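# Move blue carton from bookcase row to the desk

## Task

Pull the blue carton from the line of cartons standing in the bookcase and set it down on the desk, leaving every brown carton exactly where and how it stood (no sliding, no rotation). The robot must stay upright and level, since toppling or leaning counts as failure, and the result must hold by itself after the robot has let go and backed away.

## Robot and tools

ROBOT. A LinearBot: an omnidirectional wheeled base with a column roughly 1.75 m high. A carriage rides the column (lift_m) and carries two identical six-joint arms, each ending in a two-finger gripper. Arm bases sit near 0.57 m + lift_m above the floor, 0.27 m ahead of the column and 0.33 m to its left and right; carriage parts reach about 0.15 m lower than the arm bases. A hand reaches about 0.78 m from its shoulder but only about 0.38 m below its arm base. A hand is about 0.16 m long and 0.1 m wide (0.14 m opened). Parked arm joints 1 to 6: 0, 0.05, 0.05, 1.45, 0, 0; parked, the robot is about 0.95 m wide and 0.7 m long. Cameras: carriage_camera (fixed, facing forward, tilted about 20 degrees down), left_wrist_camera and right_wrist_camera (looking out beyond the fingertips).

FRAMES. Base frame: origin on the floor below the base centre, x forward, y left, z up. left_hand and right_hand report, in this frame, the point between each hand's pads; quat_wxyz rotates base axes into hand axes (hand z runs along the fingers, the fingers open along hand y; a hand pointing straight up with joints 1, 5, 6 at 0 reads (1, 0, 0, 0)). Hand readings drift from reality, more at long reach. The odometry frame is the base frame at the start; base_odometry counts wheel turns, so slip looks like travel; heading is left-positive, -3.142 to 3.142.

execute_actions. Arguments: "actions", a list holding one action or nothing (empty = just report), and optional "cameras", a list from carriage_camera, left_wrist_camera, right_wrist_camera, all (omitted, null or ["all"] = every camera; [] = none). An action may contain "base", "joints" or both; their motions begin together, may end separately, and last at most 15 s.
- "base" holds exactly one relative command, measured from where the base last reported itself: {"translate_m": d} metres along x, forward positive, -2 to 2; {"strafe_m": d} metres along y, left positive, -2 to 2; {"rotate_rad": d} radians about z, counter-clockwise positive, -6.3 to 6.3.
- "joints" is one object shared by both arms, mapping joint names to absolute targets (not offsets); list only the ones you want. lift_m: 0 to 1 m. For left_ and right_ alike: joint1_rad -2.617 to 3.054 (swing about vertical, 0 ahead, positive to the left); joint2_rad 0 to 3.141 (shoulder: 0 upper arm level pointing back, 1.57 vertical, 3.14 level pointing forward); joint3_rad 0 to 3.141 (elbow, 0 folded, 3.14 straight); joint4_rad -1.57 to 1.57 (wrist pitch, positive lifts fingertips); joint5_rad -1.57 to 1.57 (wrist yaw, positive swings fingertips to the RIGHT, opposite to joint1); joint6_rad -2.094 to 2.094 (roll about the finger axis, positive clockwise viewed from the forearm); gripper_m 0 to 0.093 m pad gap. Arm joints move up to 1.8 rad/s (1 to 3) and 2.7 rad/s (4 to 6). A joint left out may keep pushing toward an earlier target. Any unknown key or value outside its range rejects the call and nothing moves.

RESULTS. A "pictures" line lists the order of returned images. base_status and joint_status per motion: "done" (for the base: wheels turned the full amount, slip included; a tiny move may stop short yet say done), "off_target" (rested away from target, may still push), "contact_stop" or "time_out" (target dropped, holding where it stopped), "not_followed" (a self-collision check withheld that arm's targets, shown by "joint command not followed" and often a "cause:" line; they may be retried on every later action), "limit_stop_at_motor_heat". on_its_own lists uncommanded behaviour; "held at" is the held target, not the position. motor_effort gives percent of maximum, positive toward higher values, bracket = peak of last action; readings carry bias and noise. Falling lift effort while lowering means a hand or load rests on something. drive_wheels at rest above its free-move value means the base still presses on something. Joint torques are raw drive outputs with offsets and noise. A gripper holding an object usually reads off_target. "ARM HIT" means an arm struck the robot. MOTOR HOT appears from 75 °C; at 90 °C the arm is halted 10 s; at 100 °C the arm goes limp and drops (OVER-TEMPERATURE FAULT). Stretched arms heat quickly even unloaded, and heat builds while you think. If a result reports a stop, the rest of that reply's motion, wait and finished_scene calls are skipped.

OTHER TOOLS. wait: "seconds" 0 to 10, commands nothing, returns state and images. zoom_image: "camera" plus "region" [x0, y0, x1, y1] in pixels of that camera's latest full image, origin top-left, at most 504 by 504. read_manual: optional "section", only "licences". finished_scene: "scene", the integer of the current scene; it is final and reports success.

CAUTIONS. Grip force here is only about 13 to 25 N per pad, so slips are likely; a 1 kg load makes a level hand sag 10 to 17 cm. Arms and grippers have no contact stop and spring to target when freed. The base stops on contact only belatedly, may roll about 0.3 m further after an arm touch, and ignores arms while turning. After a blocked drive, reverse about 0.2 m (or turn back), twice if needed. Avoid backing the column into a table edge. Tipping risk rises with a high carriage, extended arms, loads and pulling; only images show a lean. Never let arms collide or press on each other. To free a withheld arm, move it alone clear first, then the other. Loose objects may get brief outside pushes. Avoid drops, slams and hard shoves; finish by opening the gripper and moving away.

Each tool is called after "Emit:" by a JSON object that holds its "op" and its "data".

## Session

Emit:
{"op": "execute_actions", "data": {"actions": []}}

Scene clock: 0.00 s.
Joint torques (N m, as the arm reports them, + toward a larger angle): no reading
base_odometry: x=+0.000 y=+0.000 heading=+0.000 (m, m, rad; odometry frame)
base_status: not commanded
joint_positions: lift_m=+0.298 left_joint1_rad=-0.008 left_joint2_rad=+0.055 left_joint3_rad=+0.070 left_joint4_rad=+1.479 left_joint5_rad=-0.042 left_joint6_rad=+0.018 left_gripper_m=+0.094 right_joint1_rad=+0.024 right_joint2_rad=+0.066 right_joint3_rad=+0.020 right_joint4_rad=+1.420 right_joint5_rad=-0.007 right_joint6_rad=-0.007 right_gripper_m=+0.094
joint_status: not commanded
motor_effort: lift_m=+30 drive_wheels=+5 (%)
left_hand: x=+0.3001 y=+0.3192 z=+1.2998 quat_wxyz=(+0.999, -0.020, +0.039, +0.006) (m; base frame)
right_hand: x=+0.3323 y=-0.3096 z=+1.2840 quat_wxyz=(+0.995, -0.005, +0.098, +0.009) (m; base frame)
pictures: carriage_camera, left_wrist_camera, right_wrist_camera
Images, in order (width x height): carriage_camera 672x504, left_wrist_camera 672x504, right_wrist_camera 672x504.

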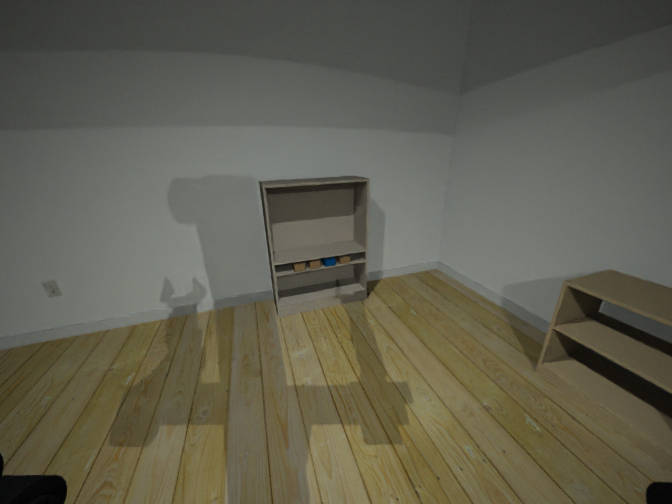

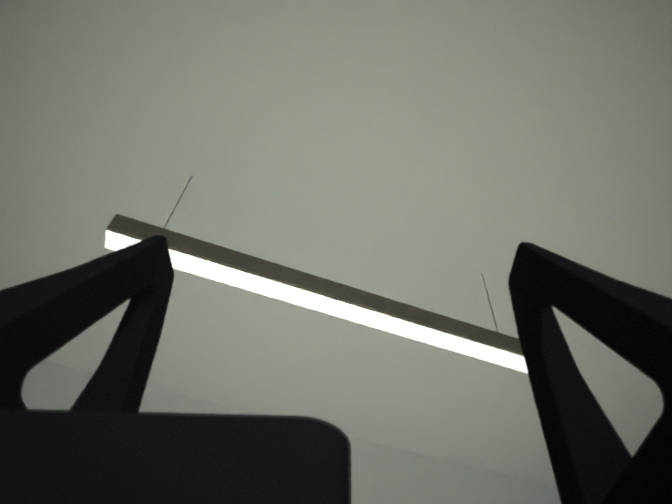

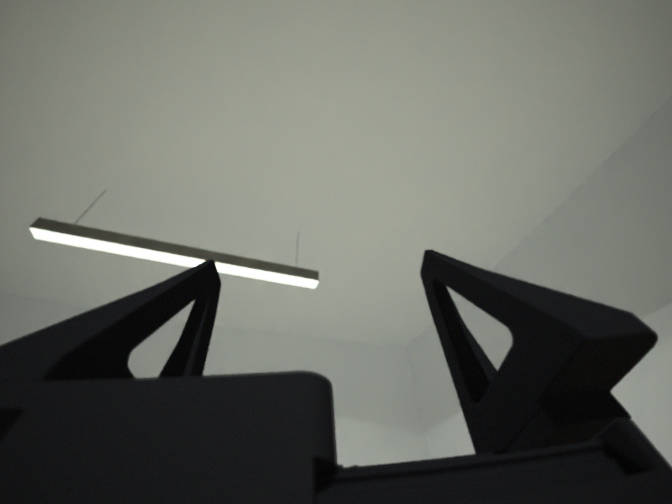

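Emit:
{"op": "zoom_image", "data": {"camera": "carriage_camera", "region": [240, 160, 400, 320]}}

Region (240, 160, 400, 320) of carriage_camera's 672x504 image, scaled by 3.150, with more detail than that image has.

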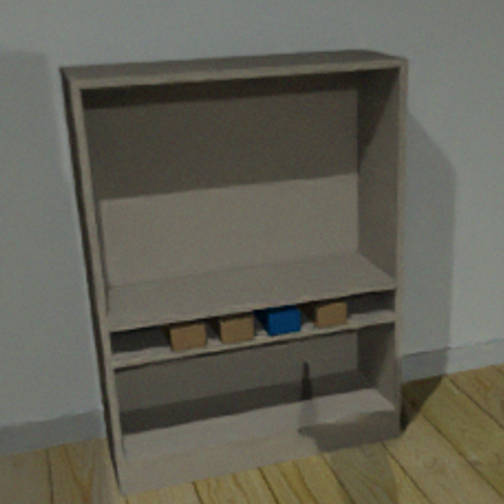

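Emit:
{"op": "execute_actions", "data": {"actions": [{"base": {"translate_m": 1.5}, "joints": {"lift_m": 0.0}}], "cameras": ["carriage_camera"]}}

Scene clock: 17.67 s.
Joint torques (N m, as the arm reports them, + toward a larger angle): left_arm=[ 0.14  4.04  5.3  -0.37  0.   -0.09] | right_arm=[-0.64  4.15  7.48  0.    0.1   0.01]
base_odometry: x=+1.500 y=+0.002 heading=+0.001 (m, m, rad; odometry frame)
base_status: done
joint_positions: lift_m=+0.000 left_joint1_rad=-0.008 left_joint2_rad=+0.055 left_joint3_rad=+0.070 left_joint4_rad=+1.479 left_joint5_rad=-0.042 left_joint6_rad=+0.018 left_gripper_m=+0.094 right_joint1_rad=+0.024 right_joint2_rad=+0.066 right_joint3_rad=+0.020 right_joint4_rad=+1.420 right_joint5_rad=-0.007 right_joint6_rad=-0.007 right_gripper_m=+0.094
joint_status: all done
motor_effort: lift_m=+28(29) drive_wheels=-7(31) (%)
left_hand: x=+0.3001 y=+0.3192 z=+1.0016 quat_wxyz=(+0.999, -0.020, +0.039, +0.006) (m; base frame)
right_hand: x=+0.3323 y=-0.3096 z=+0.9858 quat_wxyz=(+0.995, -0.005, +0.098, +0.009) (m; base frame)
pictures: carriage_camera
Images, in order (width x height): carriage_camera 672x504.

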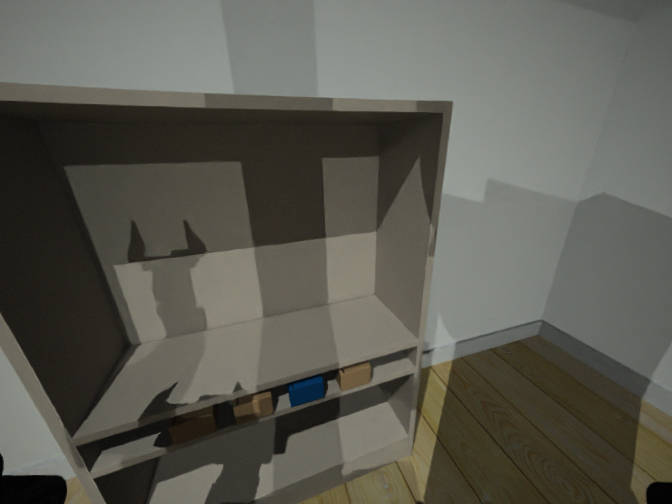

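Emit:
{"op": "execute_actions", "data": {"actions": [{"base": {"translate_m": -0.5}}], "cameras": []}}

Emit:
{"op": "execute_actions", "data": {"actions": [{"base": {"rotate_rad": 0.4}}], "cameras": ["carriage_camera"]}}

Scene clock: 25.50 s.
Joint torques (N m, as the arm reports them, + toward a larger angle): left_arm=[ 0.08  3.97  5.42 -0.34 -0.02 -0.1 ] | right_arm=[-0.61  4.23  7.43  0.09  0.09  0.  ]
base_odometry: x=+1.000 y=+0.002 heading=+0.001 (m, m, rad; odometry frame)
base_status: done
joint_positions: lift_m=+0.000 left_joint1_rad=-0.008 left_joint2_rad=+0.055 left_joint3_rad=+0.070 left_joint4_rad=+1.477 left_joint5_rad=-0.042 left_joint6_rad=+0.018 left_gripper_m=+0.094 right_joint1_rad=+0.024 right_joint2_rad=+0.066 right_joint3_rad=+0.020 right_joint4_rad=+1.417 right_joint5_rad=-0.007 right_joint6_rad=-0.007 right_gripper_m=+0.094
joint_status: not commanded
motor_effort: lift_m=+27(27) drive_wheels=+1(25) (%)
left_hand: x=+0.3006 y=+0.3192 z=+1.0016 quat_wxyz=(+0.999, -0.020, +0.040, +0.006) (m; base frame)
right_hand: x=+0.3330 y=-0.3096 z=+0.9857 quat_wxyz=(+0.995, -0.005, +0.099, +0.009) (m; base frame)
pictures: none
No camera images: the call's "cameras" was empty. Leave "cameras" out to get every camera's image.

Scene clock: 27.20 s.
Joint torques (N m, as the arm reports them, + toward a larger angle): left_arm=[ 0.12  3.97  5.21 -0.38  0.   -0.07] | right_arm=[-0.65  4.11  7.51  0.04  0.09  0.01]
base_odometry: x=+1.000 y=+0.002 heading=+0.401 (m, m, rad; odometry frame)
base_status: done
joint_positions: lift_m=+0.000 left_joint1_rad=-0.008 left_joint2_rad=+0.055 left_joint3_rad=+0.070 left_joint4_rad=+1.476 left_joint5_rad=-0.042 left_joint6_rad=+0.018 left_gripper_m=+0.094 right_joint1_rad=+0.024 right_joint2_rad=+0.066 right_joint3_rad=+0.020 right_joint4_rad=+1.417 right_joint5_rad=-0.007 right_joint6_rad=-0.007 right_gripper_m=+0.094
joint_status: not commanded
motor_effort: lift_m=+27(27) drive_wheels=+11(18) (%)
left_hand: x=+0.3007 y=+0.3192 z=+1.0016 quat_wxyz=(+0.999, -0.020, +0.040, +0.006) (m; base frame)
right_hand: x=+0.3330 y=-0.3096 z=+0.9857 quat_wxyz=(+0.995, -0.005, +0.099, +0.009) (m; base frame)
pictures: carriage_camera
Images, in order (width x height): carriage_camera 672x504.

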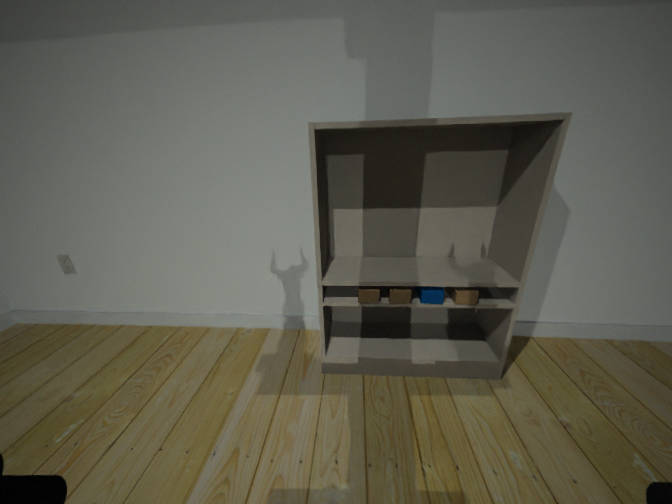

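Emit:
{"op": "execute_actions", "data": {"actions": [{"base": {"rotate_rad": -0.03}, "joints": {"right_joint1_rad": 0, "right_joint2_rad": 2.9, "right_joint3_rad": 1.55, "right_joint4_rad": 1.0, "right_joint5_rad": 0, "right_joint6_rad": 0, "right_gripper_m": 0.09}}], "cameras": ["carriage_camera", "right_wrist_camera"]}}

Scene clock: 48.07 s.
Joint torques (N m, as the arm reports them, + toward a larger angle): left_arm=[ 0.02  4.09  5.28 -0.36  0.01 -0.09] | right_arm=[ -1.2  -15.46   6.01   2.37   0.14   0.05]
base_odometry: x=+1.000 y=+0.002 heading=+0.371 (m, m, rad; odometry frame)
base_status: done
joint_positions: lift_m=+0.000 left_joint1_rad=-0.008 left_joint2_rad=+0.055 left_joint3_rad=+0.070 left_joint4_rad=+1.476 left_joint5_rad=-0.042 left_joint6_rad=+0.018 left_gripper_m=+0.094 right_joint1_rad=+0.008 right_joint2_rad=+2.896 right_joint3_rad=+1.550 right_joint4_rad=+0.989 right_joint5_rad=-0.005 right_joint6_rad=-0.004 right_gripper_m=+0.090
joint_status: all done
motor_effort: lift_m=+28(27) drive_wheels=+7(9) (%)
left_hand: x=+0.3007 y=+0.3192 z=+1.0016 quat_wxyz=(+0.999, -0.020, +0.040, +0.006) (m; base frame)
right_hand: x=+0.9001 y=-0.3063 z=+0.4313 quat_wxyz=(+0.570, -0.007, +0.821, +0.003) (m; base frame)
pictures: carriage_camera, right_wrist_camera
Images, in order (width x height): carriage_camera 672x504, right_wrist_camera 672x504.

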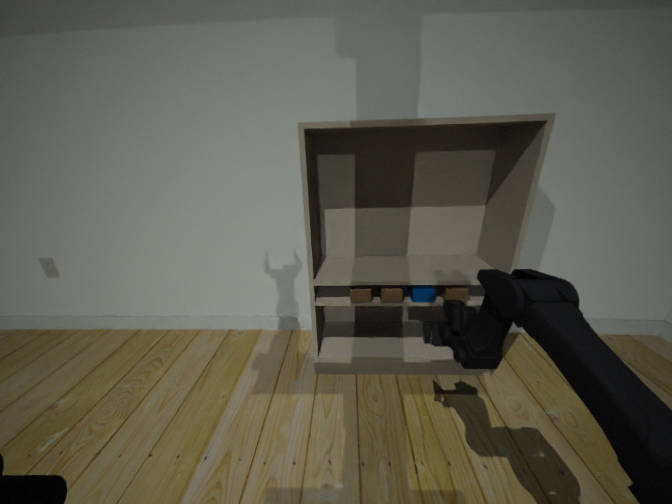

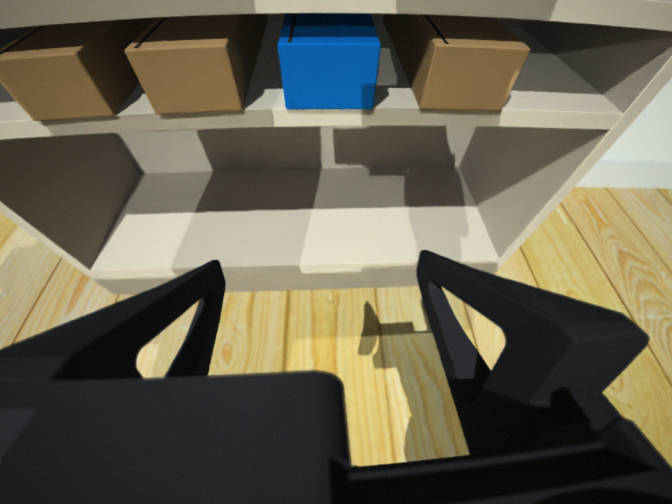

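Emit:
{"op": "execute_actions", "data": {"actions": [{"base": {"translate_m": 0.2}, "joints": {"right_joint2_rad": 3.08, "right_joint3_rad": 1.58, "right_joint4_rad": 1.32, "right_gripper_m": 0.093}}], "cameras": ["carriage_camera", "right_wrist_camera"]}}

Scene clock: 69.77 s.
Joint torques (N m, as the arm reports them, + toward a larger angle): left_arm=[ 0.16  4.05  5.36 -0.35  0.   -0.1 ] | right_arm=[ -1.27 -15.94   5.27   2.29   0.14   0.04]
base_odometry: x=+1.186 y=+0.075 heading=+0.372 (m, m, rad; odometry frame)
base_status: done
joint_positions: lift_m=+0.000 left_joint1_rad=-0.008 left_joint2_rad=+0.055 left_joint3_rad=+0.070 left_joint4_rad=+1.476 left_joint5_rad=-0.042 left_joint6_rad=+0.018 left_gripper_m=+0.094 right_joint1_rad=+0.008 right_joint2_rad=+3.088 right_joint3_rad=+1.577 right_joint4_rad=+1.312 right_joint5_rad=-0.005 right_joint6_rad=-0.004 right_gripper_m=+0.093
joint_status: all done
motor_effort: lift_m=+27(27) drive_wheels=-9(23) (%)
left_hand: x=+0.3007 y=+0.3192 z=+1.0016 quat_wxyz=(+0.999, -0.020, +0.040, +0.006) (m; base frame)
right_hand: x=+0.8797 y=-0.3065 z=+0.4031 quat_wxyz=(+0.633, -0.006, +0.774, +0.003) (m; base frame)
pictures: carriage_camera, right_wrist_camera
Images, in order (width x height): carriage_camera 672x504, right_wrist_camera 672x504.

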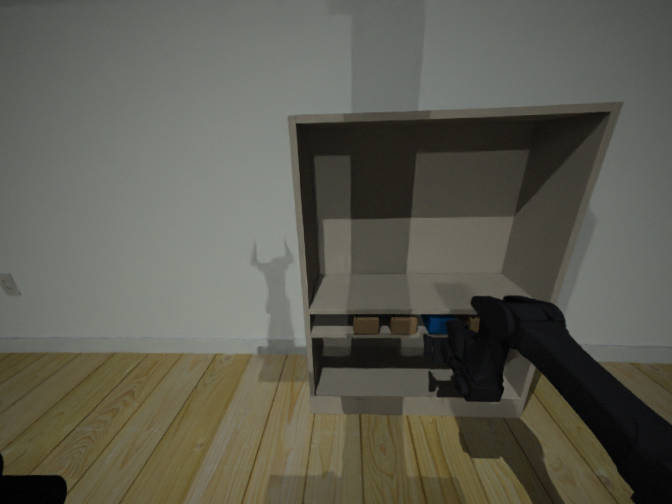

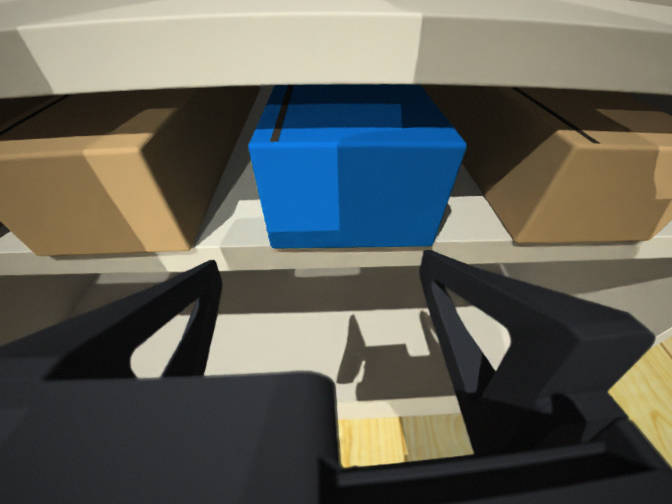

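Emit:
{"op": "execute_actions", "data": {"actions": [{"base": {"strafe_m": -0.014}, "joints": {"lift_m": 0.02}}], "cameras": ["right_wrist_camera"]}}

Emit:
{"op": "execute_actions", "data": {"actions": [{"base": {"translate_m": 0.04}}], "cameras": ["right_wrist_camera"]}}

Scene clock: 76.93 s.
Joint torques (N m, as the arm reports them, + toward a larger angle): left_arm=[ 0.02  4.13  5.43 -0.4   0.01 -0.11] | right_arm=[ -0.91 -15.16   5.24   2.32   0.11   0.04]
base_odometry: x=+1.191 y=+0.062 heading=+0.373 (m, m, rad; odometry frame)
base_status: done
joint_positions: lift_m=+0.020 left_joint1_rad=-0.008 left_joint2_rad=+0.055 left_joint3_rad=+0.070 left_joint4_rad=+1.477 left_joint5_rad=-0.042 left_joint6_rad=+0.018 left_gripper_m=+0.094 right_joint1_rad=+0.004 right_joint2_rad=+3.078 right_joint3_rad=+1.577 right_joint4_rad=+1.324 right_joint5_rad=-0.005 right_joint6_rad=-0.004 right_gripper_m=+0.093
joint_status: all done
motor_effort: lift_m=+32(36) drive_wheels=+8(13) (%)
left_hand: x=+0.3006 y=+0.3192 z=+1.0213 quat_wxyz=(+0.999, -0.020, +0.040, +0.006) (m; base frame)
right_hand: x=+0.8828 y=-0.3085 z=+0.4309 quat_wxyz=(+0.641, -0.005, +0.767, +0.002) (m; base frame)
pictures: right_wrist_camera
Images, in order (width x height): right_wrist_camera 672x504.

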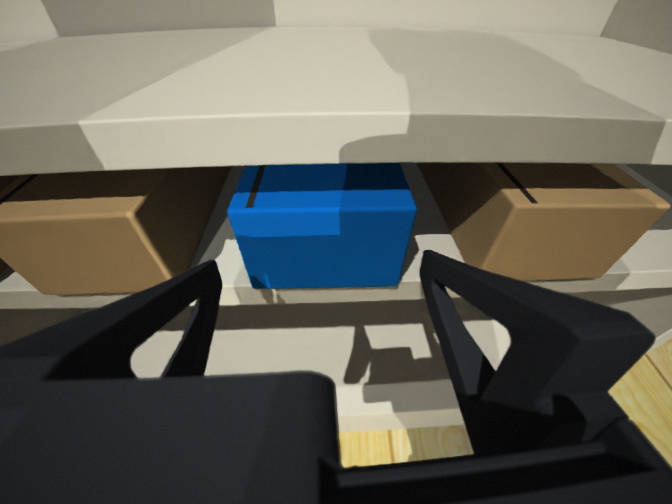

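Scene clock: 78.07 s.
Joint torques (N m, as the arm reports them, + toward a larger angle): left_arm=[ 0.13  3.93  5.4  -0.4  -0.02 -0.11] | right_arm=[ -0.81 -15.05   5.27   2.32   0.14   0.04]
base_odometry: x=+1.228 y=+0.076 heading=+0.372 (m, m, rad; odometry frame)
base_status: done
joint_positions: lift_m=+0.020 left_joint1_rad=-0.008 left_joint2_rad=+0.055 left_joint3_rad=+0.070 left_joint4_rad=+1.477 left_joint5_rad=-0.042 left_joint6_rad=+0.018 left_gripper_m=+0.094 right_joint1_rad=+0.004 right_joint2_rad=+3.078 right_joint3_rad=+1.577 right_joint4_rad=+1.324 right_joint5_rad=-0.005 right_joint6_rad=-0.004 right_gripper_m=+0.093
joint_status: not commanded
motor_effort: lift_m=+32(32) drive_wheels=-5(16) (%)
left_hand: x=+0.3004 y=+0.3192 z=+1.0213 quat_wxyz=(+0.999, -0.020, +0.040, +0.006) (m; base frame)
right_hand: x=+0.8828 y=-0.3088 z=+0.4309 quat_wxyz=(+0.641, -0.005, +0.767, +0.002) (m; base frame)
pictures: right_wrist_camera
Images, in order (width x height): right_wrist_camera 672x504.

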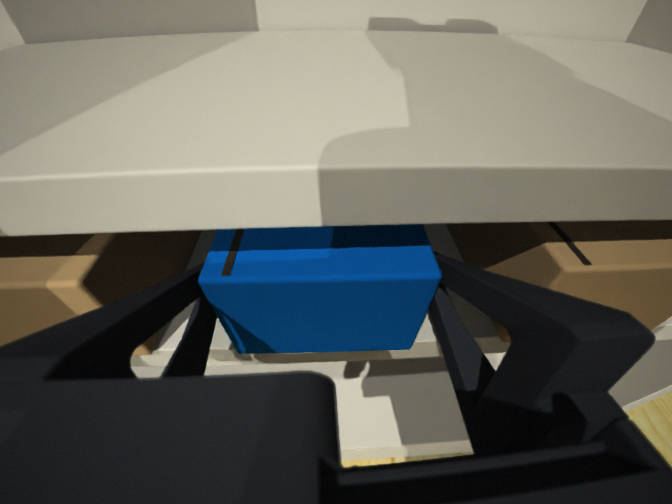

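Emit:
{"op": "execute_actions", "data": {"actions": [{"base": {"translate_m": 0.025}}], "cameras": ["right_wrist_camera"]}}

Emit:
{"op": "execute_actions", "data": {"actions": [{"joints": {"right_gripper_m": 0.0}}], "cameras": ["right_wrist_camera"]}}

Scene clock: 83.10 s.
Joint torques (N m, as the arm reports them, + toward a larger angle): left_arm=[ 0.09  3.95  5.32 -0.37  0.01 -0.09] | right_arm=[ -1.02 -15.03   5.44   2.28   0.12   0.05]
base_odometry: x=+1.252 y=+0.085 heading=+0.371 (m, m, rad; odometry frame)
base_status: done
joint_positions: lift_m=+0.020 left_joint1_rad=-0.008 left_joint2_rad=+0.055 left_joint3_rad=+0.070 left_joint4_rad=+1.478 left_joint5_rad=-0.042 left_joint6_rad=+0.018 left_gripper_m=+0.094 right_joint1_rad=+0.003 right_joint2_rad=+3.078 right_joint3_rad=+1.577 right_joint4_rad=+1.324 right_joint5_rad=-0.005 right_joint6_rad=-0.004 right_gripper_m=+0.093
joint_status: not commanded
motor_effort: lift_m=+32(32) drive_wheels=-4(18) (%)
left_hand: x=+0.3003 y=+0.3192 z=+1.0213 quat_wxyz=(+0.999, -0.020, +0.039, +0.006) (m; base frame)
right_hand: x=+0.8828 y=-0.3092 z=+0.4309 quat_wxyz=(+0.641, -0.005, +0.767, +0.002) (m; base frame)
pictures: right_wrist_camera
Images, in order (width x height): right_wrist_camera 672x504.

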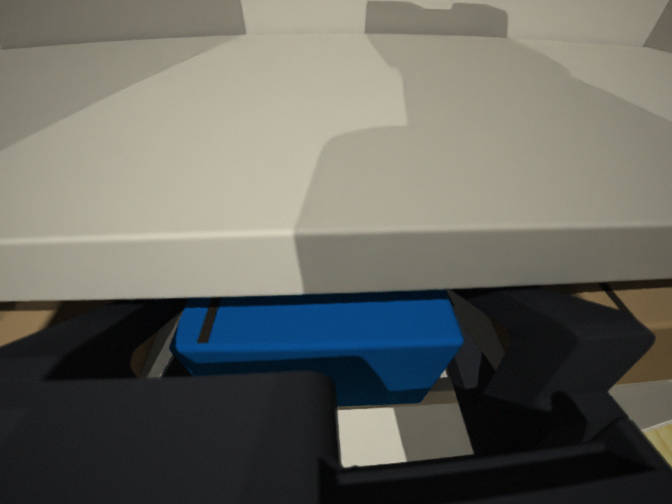

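Scene clock: 83.83 s.
Joint torques (N m, as the arm reports them, + toward a larger angle): left_arm=[ 0.17  4.04  5.44 -0.38  0.01 -0.09] | right_arm=[ -0.91 -15.1    5.27   2.28   0.13   0.04]
base_odometry: x=+1.252 y=+0.085 heading=+0.371 (m, m, rad; odometry frame)
base_status: not commanded
joint_positions: lift_m=+0.020 left_joint1_rad=-0.008 left_joint2_rad=+0.055 left_joint3_rad=+0.070 left_joint4_rad=+1.478 left_joint5_rad=-0.042 left_joint6_rad=+0.018 left_gripper_m=+0.094 right_joint1_rad=+0.003 right_joint2_rad=+3.078 right_joint3_rad=+1.577 right_joint4_rad=+1.324 right_joint5_rad=-0.005 right_joint6_rad=-0.004 right_gripper_m=+0.085
joint_status: right_gripper_m off_target (ended at +0.085, target +0.000)
motor_effort: lift_m=+32(32) drive_wheels=-4(4) (%)
left_hand: x=+0.3003 y=+0.3192 z=+1.0213 quat_wxyz=(+0.999, -0.020, +0.039, +0.006) (m; base frame)
right_hand: x=+0.8828 y=-0.3092 z=+0.4310 quat_wxyz=(+0.642, -0.005, +0.767, +0.002) (m; base frame)
pictures: right_wrist_camera
Images, in order (width x height): right_wrist_camera 672x504.

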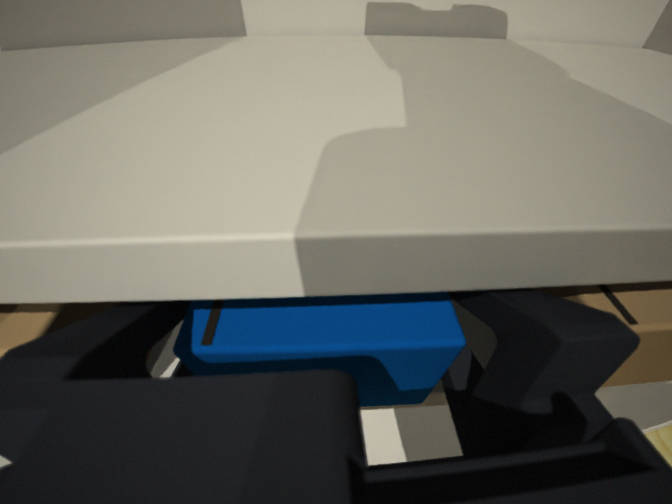

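Emit:
{"op": "execute_actions", "data": {"actions": [{"base": {"translate_m": -0.08}, "joints": {"lift_m": 0.024}}], "cameras": ["carriage_camera", "right_wrist_camera"]}}

Scene clock: 87.83 s.
Joint torques (N m, as the arm reports them, + toward a larger angle): left_arm=[ 0.08  3.99  5.42 -0.36  0.   -0.1 ] | right_arm=[ -0.61 -15.02   5.27   2.37   0.15   0.05]
base_odometry: x=+1.178 y=+0.056 heading=+0.371 (m, m, rad; odometry frame)
base_status: done
joint_positions: lift_m=+0.024 left_joint1_rad=-0.008 left_joint2_rad=+0.055 left_joint3_rad=+0.070 left_joint4_rad=+1.475 left_joint5_rad=-0.042 left_joint6_rad=+0.018 left_gripper_m=+0.094 right_joint1_rad=+0.002 right_joint2_rad=+3.078 right_joint3_rad=+1.577 right_joint4_rad=+1.317 right_joint5_rad=-0.005 right_joint6_rad=-0.004 right_gripper_m=+0.085
joint_status: all done
motor_effort: lift_m=+32(37) drive_wheels=-4(16) (%)
left_hand: x=+0.3009 y=+0.3191 z=+1.0252 quat_wxyz=(+0.999, -0.020, +0.041, +0.006) (m; base frame)
right_hand: x=+0.8825 y=-0.3101 z=+0.4334 quat_wxyz=(+0.639, -0.004, +0.769, +0.001) (m; base frame)
pictures: carriage_camera, right_wrist_camera
Images, in order (width x height): carriage_camera 672x504, right_wrist_camera 672x504.

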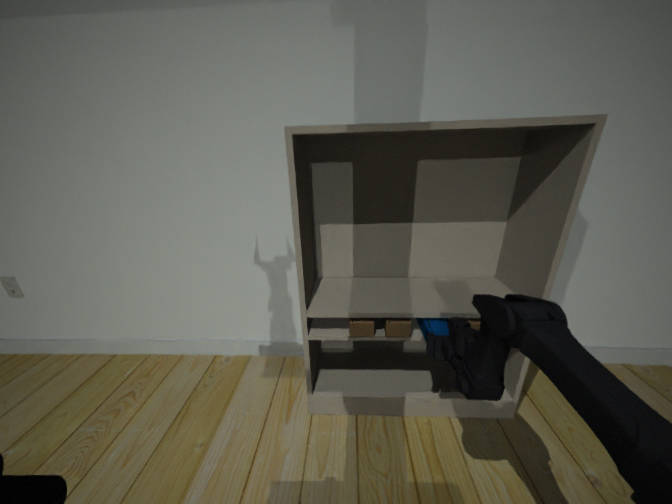

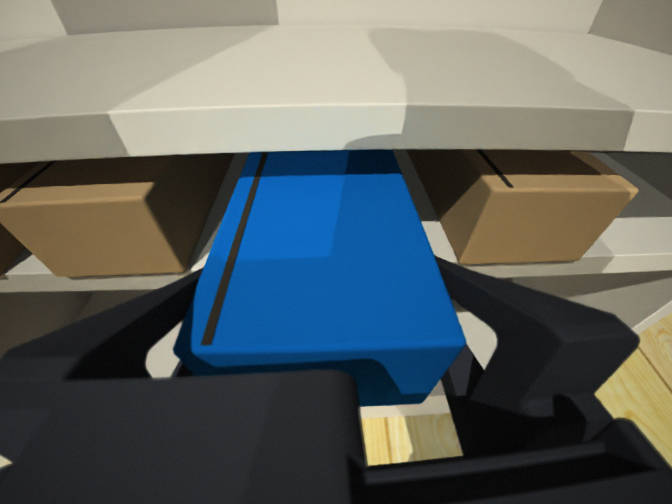

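Emit:
{"op": "execute_actions", "data": {"actions": [{"base": {"translate_m": -0.08}}], "cameras": ["right_wrist_camera"]}}

Scene clock: 95.07 s.
Joint torques (N m, as the arm reports them, + toward a larger angle): left_arm=[ 0.12  3.99  5.38 -0.39 -0.02 -0.1 ] | right_arm=[ -0.75 -15.03   5.26   2.38   0.14   0.04]
base_odometry: x=+1.103 y=+0.027 heading=+0.371 (m, m, rad; odometry frame)
base_status: done
joint_positions: lift_m=+0.024 left_joint1_rad=-0.008 left_joint2_rad=+0.055 left_joint3_rad=+0.070 left_joint4_rad=+1.475 left_joint5_rad=-0.042 left_joint6_rad=+0.018 left_gripper_m=+0.094 right_joint1_rad=+0.002 right_joint2_rad=+3.078 right_joint3_rad=+1.577 right_joint4_rad=+1.317 right_joint5_rad=-0.005 right_joint6_rad=-0.004 right_gripper_m=+0.085
joint_status: not commanded
motor_effort: lift_m=+32(32) drive_wheels=+0(12) (%)
left_hand: x=+0.3009 y=+0.3191 z=+1.0252 quat_wxyz=(+0.999, -0.020, +0.041, +0.006) (m; base frame)
right_hand: x=+0.8825 y=-0.3101 z=+0.4332 quat_wxyz=(+0.639, -0.004, +0.769, +0.001) (m; base frame)
pictures: right_wrist_camera
Images, in order (width x height): right_wrist_camera 672x504.

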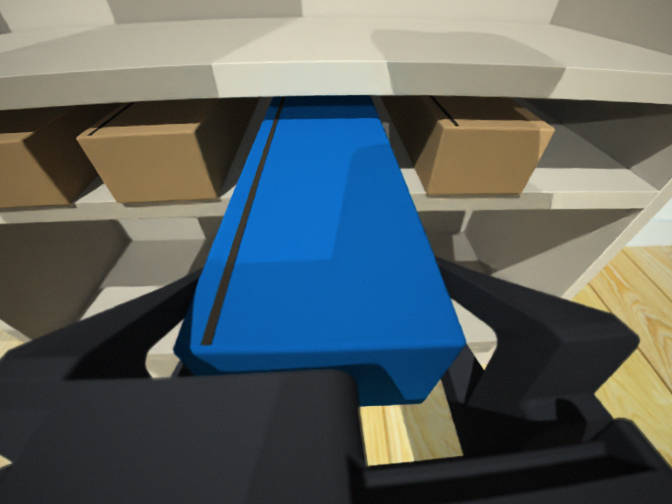

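Emit:
{"op": "execute_actions", "data": {"actions": [{"base": {"translate_m": -0.1}}], "cameras": ["right_wrist_camera"]}}

Scene clock: 99.37 s.
Joint torques (N m, as the arm reports them, + toward a larger angle): left_arm=[ 0.04  4.09  5.34 -0.38 -0.01 -0.14] | right_arm=[ -0.68 -15.03   5.27   2.36   0.21   0.04]
base_odometry: x=+1.010 y=-0.010 heading=+0.371 (m, m, rad; odometry frame)
base_status: done
joint_positions: lift_m=+0.024 left_joint1_rad=-0.008 left_joint2_rad=+0.055 left_joint3_rad=+0.070 left_joint4_rad=+1.476 left_joint5_rad=-0.042 left_joint6_rad=+0.018 left_gripper_m=+0.094 right_joint1_rad=+0.002 right_joint2_rad=+3.078 right_joint3_rad=+1.577 right_joint4_rad=+1.316 right_joint5_rad=-0.005 right_joint6_rad=-0.004 right_gripper_m=+0.085
joint_status: not commanded
motor_effort: lift_m=+32(32) drive_wheels=+0(14) (%)
left_hand: x=+0.3008 y=+0.3192 z=+1.0252 quat_wxyz=(+0.999, -0.020, +0.040, +0.006) (m; base frame)
right_hand: x=+0.8825 y=-0.3101 z=+0.4331 quat_wxyz=(+0.639, -0.004, +0.770, +0.001) (m; base frame)
pictures: right_wrist_camera
Images, in order (width x height): right_wrist_camera 672x504.

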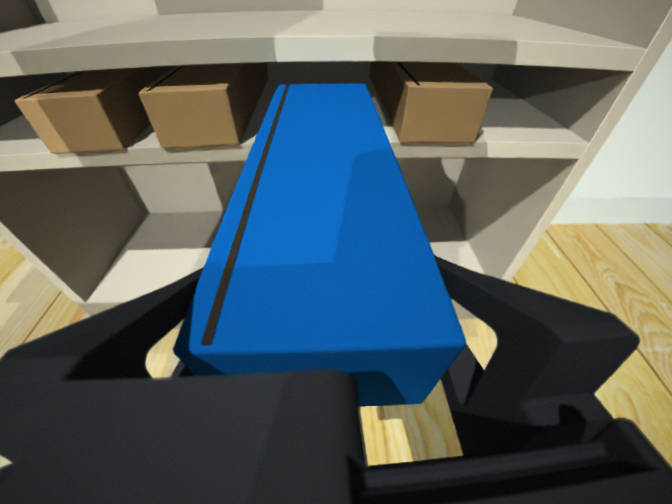

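Out and held. Back off, raise, and look for the desk.

Emit:
{"op": "execute_actions", "data": {"actions": [{"base": {"translate_m": -0.3}, "joints": {"lift_m": 0.45}}], "cameras": []}}

Emit:
{"op": "execute_actions", "data": {"actions": [{"base": {"rotate_rad": 2.0}}], "cameras": ["carriage_camera", "right_wrist_camera"]}}

Scene clock: 105.50 s.
Joint torques (N m, as the arm reports them, + toward a larger angle): left_arm=[ 0.07  4.06  5.39 -0.36 -0.02 -0.1 ] | right_arm=[ -0.86 -14.96   5.39   2.41   0.13   0.05]
base_odometry: x=+0.730 y=-0.119 heading=+0.371 (m, m, rad; odometry frame)
base_status: done
joint_positions: lift_m=+0.450 left_joint1_rad=-0.008 left_joint2_rad=+0.055 left_joint3_rad=+0.070 left_joint4_rad=+1.476 left_joint5_rad=-0.042 left_joint6_rad=+0.018 left_gripper_m=+0.094 right_joint1_rad=+0.002 right_joint2_rad=+3.078 right_joint3_rad=+1.577 right_joint4_rad=+1.307 right_joint5_rad=-0.005 right_joint6_rad=-0.004 right_gripper_m=+0.085
joint_status: all done
motor_effort: lift_m=+32(40) drive_wheels=+1(15) (%)
left_hand: x=+0.3008 y=+0.3192 z=+1.4512 quat_wxyz=(+0.999, -0.020, +0.040, +0.006) (m; base frame)
right_hand: x=+0.8821 y=-0.3101 z=+0.8570 quat_wxyz=(+0.635, -0.004, +0.772, +0.001) (m; base frame)
pictures: none
No camera images: the call's "cameras" was empty. Leave "cameras" out to get every camera's image.

Scene clock: 108.97 s.
Joint torques (N m, as the arm reports them, + toward a larger angle): left_arm=[ 0.24  4.08  5.33 -0.4   0.02 -0.1 ] | right_arm=[ -0.38 -15.02   5.3    2.43   0.08   0.04]
base_odometry: x=+0.731 y=-0.118 heading=+2.371 (m, m, rad; odometry frame)
base_status: done
joint_positions: lift_m=+0.450 left_joint1_rad=-0.008 left_joint2_rad=+0.055 left_joint3_rad=+0.070 left_joint4_rad=+1.476 left_joint5_rad=-0.042 left_joint6_rad=+0.018 left_gripper_m=+0.094 right_joint1_rad=-0.003 right_joint2_rad=+3.078 right_joint3_rad=+1.577 right_joint4_rad=+1.307 right_joint5_rad=-0.002 right_joint6_rad=-0.004 right_gripper_m=+0.085
joint_status: not commanded
motor_effort: lift_m=+32(32) drive_wheels=+11(23) (%)
left_hand: x=+0.3008 y=+0.3192 z=+1.4512 quat_wxyz=(+0.999, -0.020, +0.040, +0.006) (m; base frame)
right_hand: x=+0.8820 y=-0.3136 z=+0.8569 quat_wxyz=(+0.635, -0.001, +0.773, -0.001) (m; base frame)
pictures: carriage_camera, right_wrist_camera
Images, in order (width x height): carriage_camera 672x504, right_wrist_camera 672x504.

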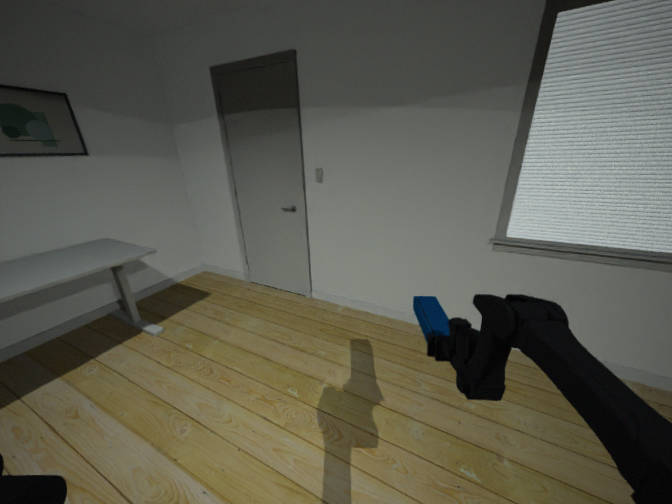

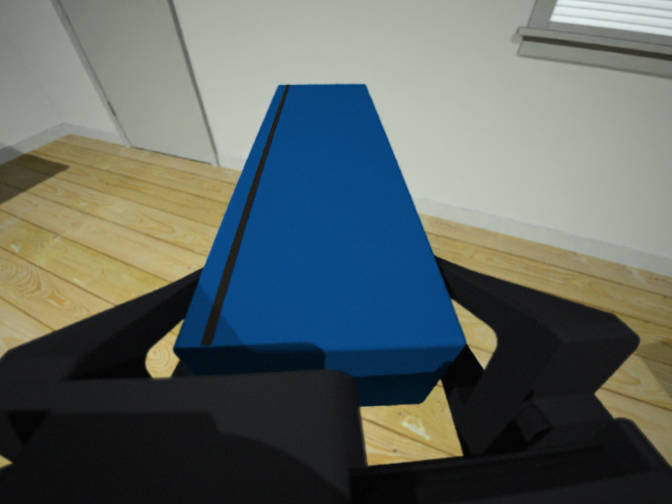

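Desk is on the wall opposite the bookcase; face it (heading 0.371+π).

Emit:
{"op": "execute_actions", "data": {"actions": [{"base": {"rotate_rad": 1.14}}], "cameras": ["carriage_camera"]}}

Scene clock: 114.43 s.
Joint torques (N m, as the arm reports them, + toward a larger angle): left_arm=[ 0.05  4.    5.4  -0.38  0.01 -0.1 ] | right_arm=[ -0.57 -15.13   5.34   2.37   0.12   0.04]
base_odometry: x=+0.730 y=-0.118 heading=-2.773 (m, m, rad; odometry frame)
base_status: done
joint_positions: lift_m=+0.450 left_joint1_rad=-0.008 left_joint2_rad=+0.055 left_joint3_rad=+0.070 left_joint4_rad=+1.476 left_joint5_rad=-0.042 left_joint6_rad=+0.018 left_gripper_m=+0.094 right_joint1_rad=+0.000 right_joint2_rad=+3.078 right_joint3_rad=+1.577 right_joint4_rad=+1.307 right_joint5_rad=-0.001 right_joint6_rad=-0.004 right_gripper_m=+0.085
joint_status: not commanded
motor_effort: lift_m=+32(32) drive_wheels=+11(22) (%)
left_hand: x=+0.3008 y=+0.3192 z=+1.4512 quat_wxyz=(+0.999, -0.020, +0.040, +0.006) (m; base frame)
right_hand: x=+0.8820 y=-0.3122 z=+0.8569 quat_wxyz=(+0.635, -0.002, +0.773, -0.001) (m; base frame)
pictures: carriage_camera
Images, in order (width x height): carriage_camera 672x504.

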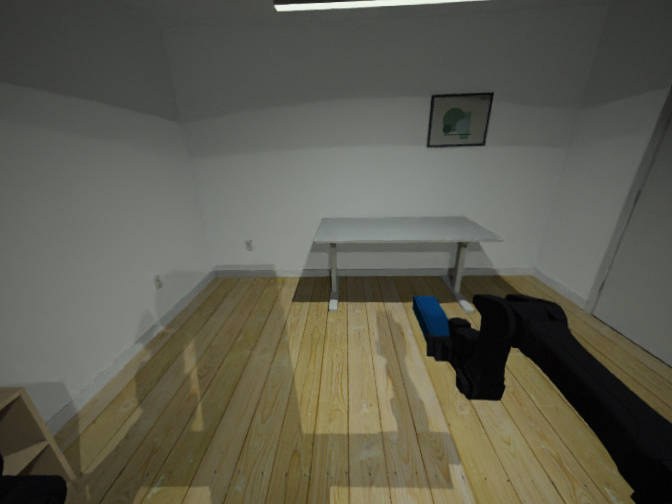

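Emit:
{"op": "execute_actions", "data": {"actions": [{"base": {"translate_m": 1.5}}], "cameras": []}}

Emit:
{"op": "execute_actions", "data": {"actions": [{"base": {"strafe_m": -0.3}}], "cameras": ["carriage_camera"]}}

Scene clock: 125.83 s.
Joint torques (N m, as the arm reports them, + toward a larger angle): left_arm=[ 0.    3.95  5.33 -0.33  0.01 -0.09] | right_arm=[ -0.81 -15.23   5.25   2.4    0.1    0.04]
base_odometry: x=-0.668 y=-0.661 heading=-2.772 (m, m, rad; odometry frame)
base_status: done
joint_positions: lift_m=+0.450 left_joint1_rad=-0.008 left_joint2_rad=+0.055 left_joint3_rad=+0.070 left_joint4_rad=+1.476 left_joint5_rad=-0.042 left_joint6_rad=+0.018 left_gripper_m=+0.094 right_joint1_rad=+0.000 right_joint2_rad=+3.078 right_joint3_rad=+1.577 right_joint4_rad=+1.307 right_joint5_rad=-0.001 right_joint6_rad=-0.004 right_gripper_m=+0.085
joint_status: not commanded
motor_effort: lift_m=+32(32) drive_wheels=-9(30) (%)
left_hand: x=+0.3008 y=+0.3192 z=+1.4512 quat_wxyz=(+0.999, -0.020, +0.040, +0.006) (m; base frame)
right_hand: x=+0.8820 y=-0.3122 z=+0.8569 quat_wxyz=(+0.635, -0.002, +0.773, -0.001) (m; base frame)
pictures: none
No camera images: the call's "cameras" was empty. Leave "cameras" out to get every camera's image.

Scene clock: 128.30 s.
Joint torques (N m, as the arm reports them, + toward a larger angle): left_arm=[ 0.16  4.    5.41 -0.33  0.   -0.09] | right_arm=[ -0.65 -15.24   5.42   2.4    0.1    0.04]
base_odometry: x=-0.777 y=-0.382 heading=-2.771 (m, m, rad; odometry frame)
base_status: done
joint_positions: lift_m=+0.450 left_joint1_rad=-0.008 left_joint2_rad=+0.055 left_joint3_rad=+0.070 left_joint4_rad=+1.476 left_joint5_rad=-0.042 left_joint6_rad=+0.018 left_gripper_m=+0.094 right_joint1_rad=+0.000 right_joint2_rad=+3.078 right_joint3_rad=+1.577 right_joint4_rad=+1.307 right_joint5_rad=-0.001 right_joint6_rad=-0.004 right_gripper_m=+0.085
joint_status: not commanded
motor_effort: lift_m=+32(32) drive_wheels=-2(17) (%)
left_hand: x=+0.3007 y=+0.3192 z=+1.4513 quat_wxyz=(+0.999, -0.020, +0.040, +0.006) (m; base frame)
right_hand: x=+0.8820 y=-0.3122 z=+0.8569 quat_wxyz=(+0.635, -0.002, +0.773, -0.001) (m; base frame)
pictures: carriage_camera
Images, in order (width x height): carriage_camera 672x504.

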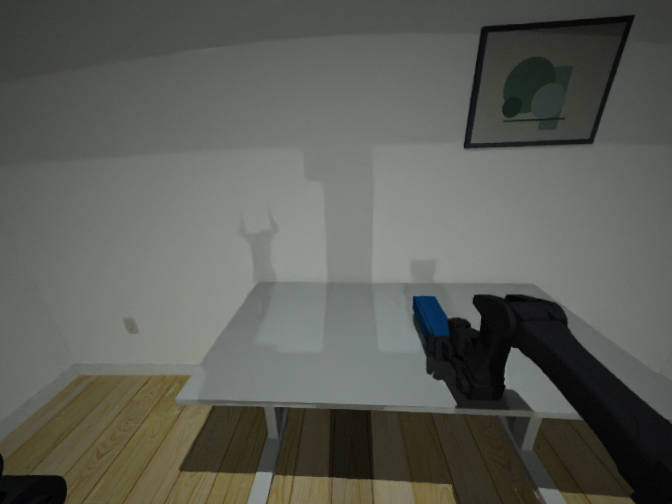

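Emit:
{"op": "execute_actions", "data": {"actions": [{"base": {"translate_m": 0.15}}], "cameras": []}}

Emit:
{"op": "execute_actions", "data": {"actions": [{"joints": {"lift_m": 0.39}}], "cameras": ["carriage_camera", "right_wrist_camera"]}}

Scene clock: 135.07 s.
Joint torques (N m, as the arm reports them, + toward a larger angle): left_arm=[ 0.06  4.16  5.33 -0.38 -0.01 -0.07] | right_arm=[ -0.58 -15.18   5.27   2.37   0.1    0.04]
base_odometry: x=-0.917 y=-0.436 heading=-2.772 (m, m, rad; odometry frame)
base_status: done
joint_positions: lift_m=+0.450 left_joint1_rad=-0.008 left_joint2_rad=+0.055 left_joint3_rad=+0.070 left_joint4_rad=+1.477 left_joint5_rad=-0.042 left_joint6_rad=+0.018 left_gripper_m=+0.094 right_joint1_rad=+0.000 right_joint2_rad=+3.078 right_joint3_rad=+1.577 right_joint4_rad=+1.307 right_joint5_rad=-0.001 right_joint6_rad=-0.004 right_gripper_m=+0.085
joint_status: not commanded
motor_effort: lift_m=+32(32) drive_wheels=-5(18) (%)
left_hand: x=+0.3005 y=+0.3192 z=+1.4513 quat_wxyz=(+0.999, -0.020, +0.040, +0.006) (m; base frame)
right_hand: x=+0.8820 y=-0.3122 z=+0.8569 quat_wxyz=(+0.635, -0.002, +0.773, -0.001) (m; base frame)
pictures: none
No camera images: the call's "cameras" was empty. Leave "cameras" out to get every camera's image.

Scene clock: 135.83 s.
Joint torques (N m, as the arm reports them, + toward a larger angle): left_arm=[ 0.11  4.03  5.38 -0.36  0.02 -0.1 ] | right_arm=[ -0.55 -15.39   5.24   2.57   0.1    0.04]
base_odometry: x=-0.917 y=-0.436 heading=-2.772 (m, m, rad; odometry frame)
base_status: not commanded
joint_positions: lift_m=+0.390 left_joint1_rad=-0.008 left_joint2_rad=+0.055 left_joint3_rad=+0.070 left_joint4_rad=+1.477 left_joint5_rad=-0.042 left_joint6_rad=+0.018 left_gripper_m=+0.094 right_joint1_rad=+0.000 right_joint2_rad=+3.082 right_joint3_rad=+1.577 right_joint4_rad=+1.296 right_joint5_rad=-0.001 right_joint6_rad=-0.004 right_gripper_m=+0.085
joint_status: all done
motor_effort: lift_m=+28(28) drive_wheels=-4(5) (%)
left_hand: x=+0.3005 y=+0.3192 z=+1.3916 quat_wxyz=(+0.999, -0.020, +0.040, +0.006) (m; base frame)
right_hand: x=+0.8806 y=-0.3122 z=+0.7925 quat_wxyz=(+0.629, -0.002, +0.777, -0.001) (m; base frame)
pictures: carriage_camera, right_wrist_camera
Images, in order (width x height): carriage_camera 672x504, right_wrist_camera 672x504.

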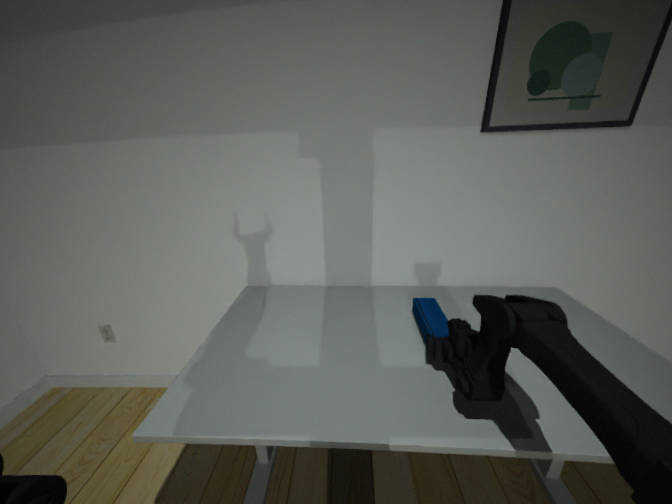

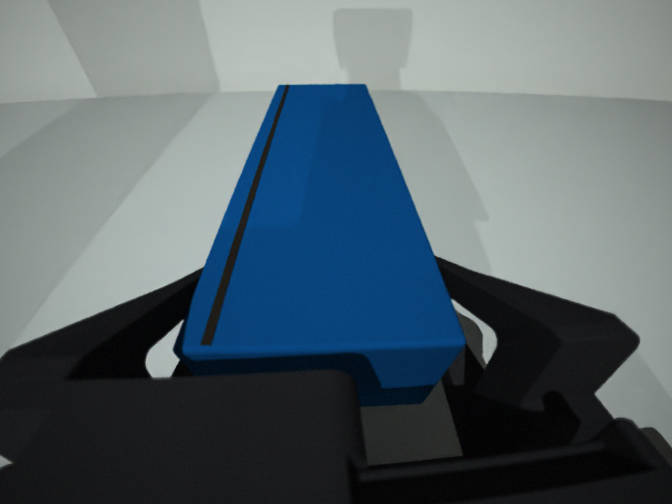

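Emit:
{"op": "execute_actions", "data": {"actions": [{"joints": {"lift_m": 0.365}}], "cameras": ["right_wrist_camera"]}}

Scene clock: 138.97 s.
Joint torques (N m, as the arm reports them, + toward a larger angle): left_arm=[ 0.15  4.    5.3  -0.35  0.   -0.08] | right_arm=[ -0.65 -15.28   5.3    2.46   0.07   0.02]
base_odometry: x=-0.917 y=-0.436 heading=-2.772 (m, m, rad; odometry frame)
base_status: not commanded
joint_positions: lift_m=+0.365 left_joint1_rad=-0.008 left_joint2_rad=+0.055 left_joint3_rad=+0.070 left_joint4_rad=+1.477 left_joint5_rad=-0.042 left_joint6_rad=+0.018 left_gripper_m=+0.094 right_joint1_rad=+0.000 right_joint2_rad=+3.084 right_joint3_rad=+1.577 right_joint4_rad=+1.303 right_joint5_rad=-0.001 right_joint6_rad=-0.004 right_gripper_m=+0.085
joint_status: all done
motor_effort: lift_m=+28(24) drive_wheels=+8(5) (%)
left_hand: x=+0.3005 y=+0.3192 z=+1.3666 quat_wxyz=(+0.999, -0.020, +0.040, +0.006) (m; base frame)
right_hand: x=+0.8803 y=-0.3122 z=+0.7678 quat_wxyz=(+0.631, -0.002, +0.776, -0.001) (m; base frame)
pictures: right_wrist_camera
Images, in order (width x height): right_wrist_camera 672x504.

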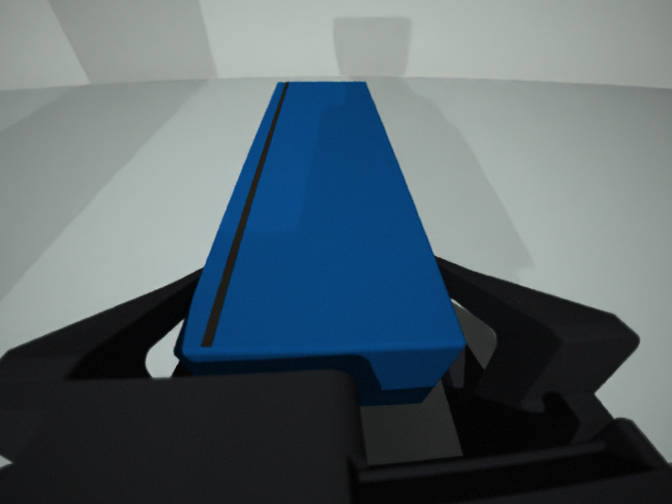

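The far end is touching. Release and withdraw.

Emit:
{"op": "execute_actions", "data": {"actions": [{"joints": {"right_gripper_m": 0.093}}], "cameras": []}}

Emit:
{"op": "execute_actions", "data": {"actions": [{"base": {"translate_m": -0.3}}], "cameras": []}}

Emit:
{"op": "execute_actions", "data": {"actions": [{"joints": {"right_joint2_rad": 0.05, "right_joint3_rad": 0.05, "right_joint4_rad": 1.45}}], "cameras": ["carriage_camera"]}}

Scene clock: 144.80 s.
Joint torques (N m, as the arm reports them, + toward a larger angle): left_arm=[ 0.11  3.93  5.33 -0.39  0.   -0.08] | right_arm=[ -0.59 -15.51   5.23   2.43   0.1    0.04]
base_odometry: x=-0.917 y=-0.436 heading=-2.772 (m, m, rad; odometry frame)
base_status: not commanded
joint_positions: lift_m=+0.365 left_joint1_rad=-0.008 left_joint2_rad=+0.055 left_joint3_rad=+0.070 left_joint4_rad=+1.477 left_joint5_rad=-0.042 left_joint6_rad=+0.018 left_gripper_m=+0.094 right_joint1_rad=+0.000 right_joint2_rad=+3.084 right_joint3_rad=+1.577 right_joint4_rad=+1.308 right_joint5_rad=-0.001 right_joint6_rad=-0.004 right_gripper_m=+0.093
joint_status: all done
motor_effort: lift_m=+28(28) drive_wheels=+8(8) (%)
left_hand: x=+0.3005 y=+0.3192 z=+1.3666 quat_wxyz=(+0.999, -0.020, +0.040, +0.006) (m; base frame)
right_hand: x=+0.8805 y=-0.3122 z=+0.7690 quat_wxyz=(+0.633, -0.002, +0.774, -0.001) (m; base frame)
pictures: none
No camera images: the call's "cameras" was empty. Leave "cameras" out to get every camera's image.

Scene clock: 147.27 s.
Joint torques (N m, as the arm reports them, + toward a larger angle): left_arm=[ 0.13  3.94  5.3  -0.4  -0.01 -0.11] | right_arm=[ -0.61 -15.59   5.26   2.32   0.08   0.04]
base_odometry: x=-0.637 y=-0.327 heading=-2.772 (m, m, rad; odometry frame)
base_status: done
joint_positions: lift_m=+0.365 left_joint1_rad=-0.008 left_joint2_rad=+0.055 left_joint3_rad=+0.070 left_joint4_rad=+1.478 left_joint5_rad=-0.042 left_joint6_rad=+0.018 left_gripper_m=+0.094 right_joint1_rad=+0.000 right_joint2_rad=+3.084 right_joint3_rad=+1.577 right_joint4_rad=+1.316 right_joint5_rad=-0.001 right_joint6_rad=-0.004 right_gripper_m=+0.093
joint_status: not commanded
motor_effort: lift_m=+28(28) drive_wheels=+0(27) (%)
left_hand: x=+0.3003 y=+0.3192 z=+1.3666 quat_wxyz=(+0.999, -0.020, +0.039, +0.006) (m; base frame)
right_hand: x=+0.8809 y=-0.3119 z=+0.7710 quat_wxyz=(+0.636, -0.002, +0.772, -0.001) (m; base frame)
pictures: none
No camera images: the call's "cameras" was empty. Leave "cameras" out to get every camera's image.

Scene clock: 149.83 s.
Joint torques (N m, as the arm reports them, + toward a larger angle): left_arm=[ 0.17  4.04  5.36 -0.38  0.01 -0.12] | right_arm=[-0.62  3.04  5.68 -0.13  0.11  0.04]
base_odometry: x=-0.637 y=-0.327 heading=-2.772 (m, m, rad; odometry frame)
base_status: not commanded
joint_positions: lift_m=+0.365 left_joint1_rad=-0.008 left_joint2_rad=+0.055 left_joint3_rad=+0.070 left_joint4_rad=+1.478 left_joint5_rad=-0.042 left_joint6_rad=+0.018 left_gripper_m=+0.094 right_joint1_rad=+0.000 right_joint2_rad=+0.065 right_joint3_rad=+0.067 right_joint4_rad=+1.451 right_joint5_rad=-0.001 right_joint6_rad=-0.004 right_gripper_m=+0.093
joint_status: all done
motor_effort: lift_m=+28(28) drive_wheels=+4(0) (%)
left_hand: x=+0.3003 y=+0.3192 z=+1.3666 quat_wxyz=(+0.999, -0.020, +0.039, +0.006) (m; base frame)
right_hand: x=+0.3111 y=-0.3119 z=+1.3651 quat_wxyz=(+0.998, -0.001, +0.059, -0.002) (m; base frame)
pictures: carriage_camera
Images, in order (width x height): carriage_camera 672x504.

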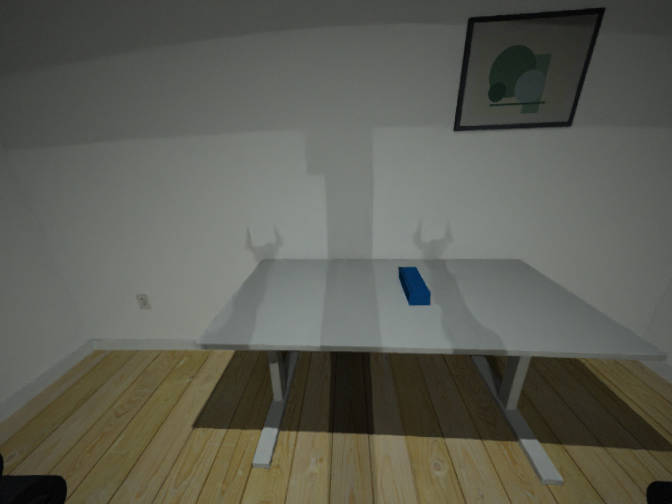

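Emit:
{"op": "finished_scene", "data": {"scene": 1}}

The scene is finished: the task was done.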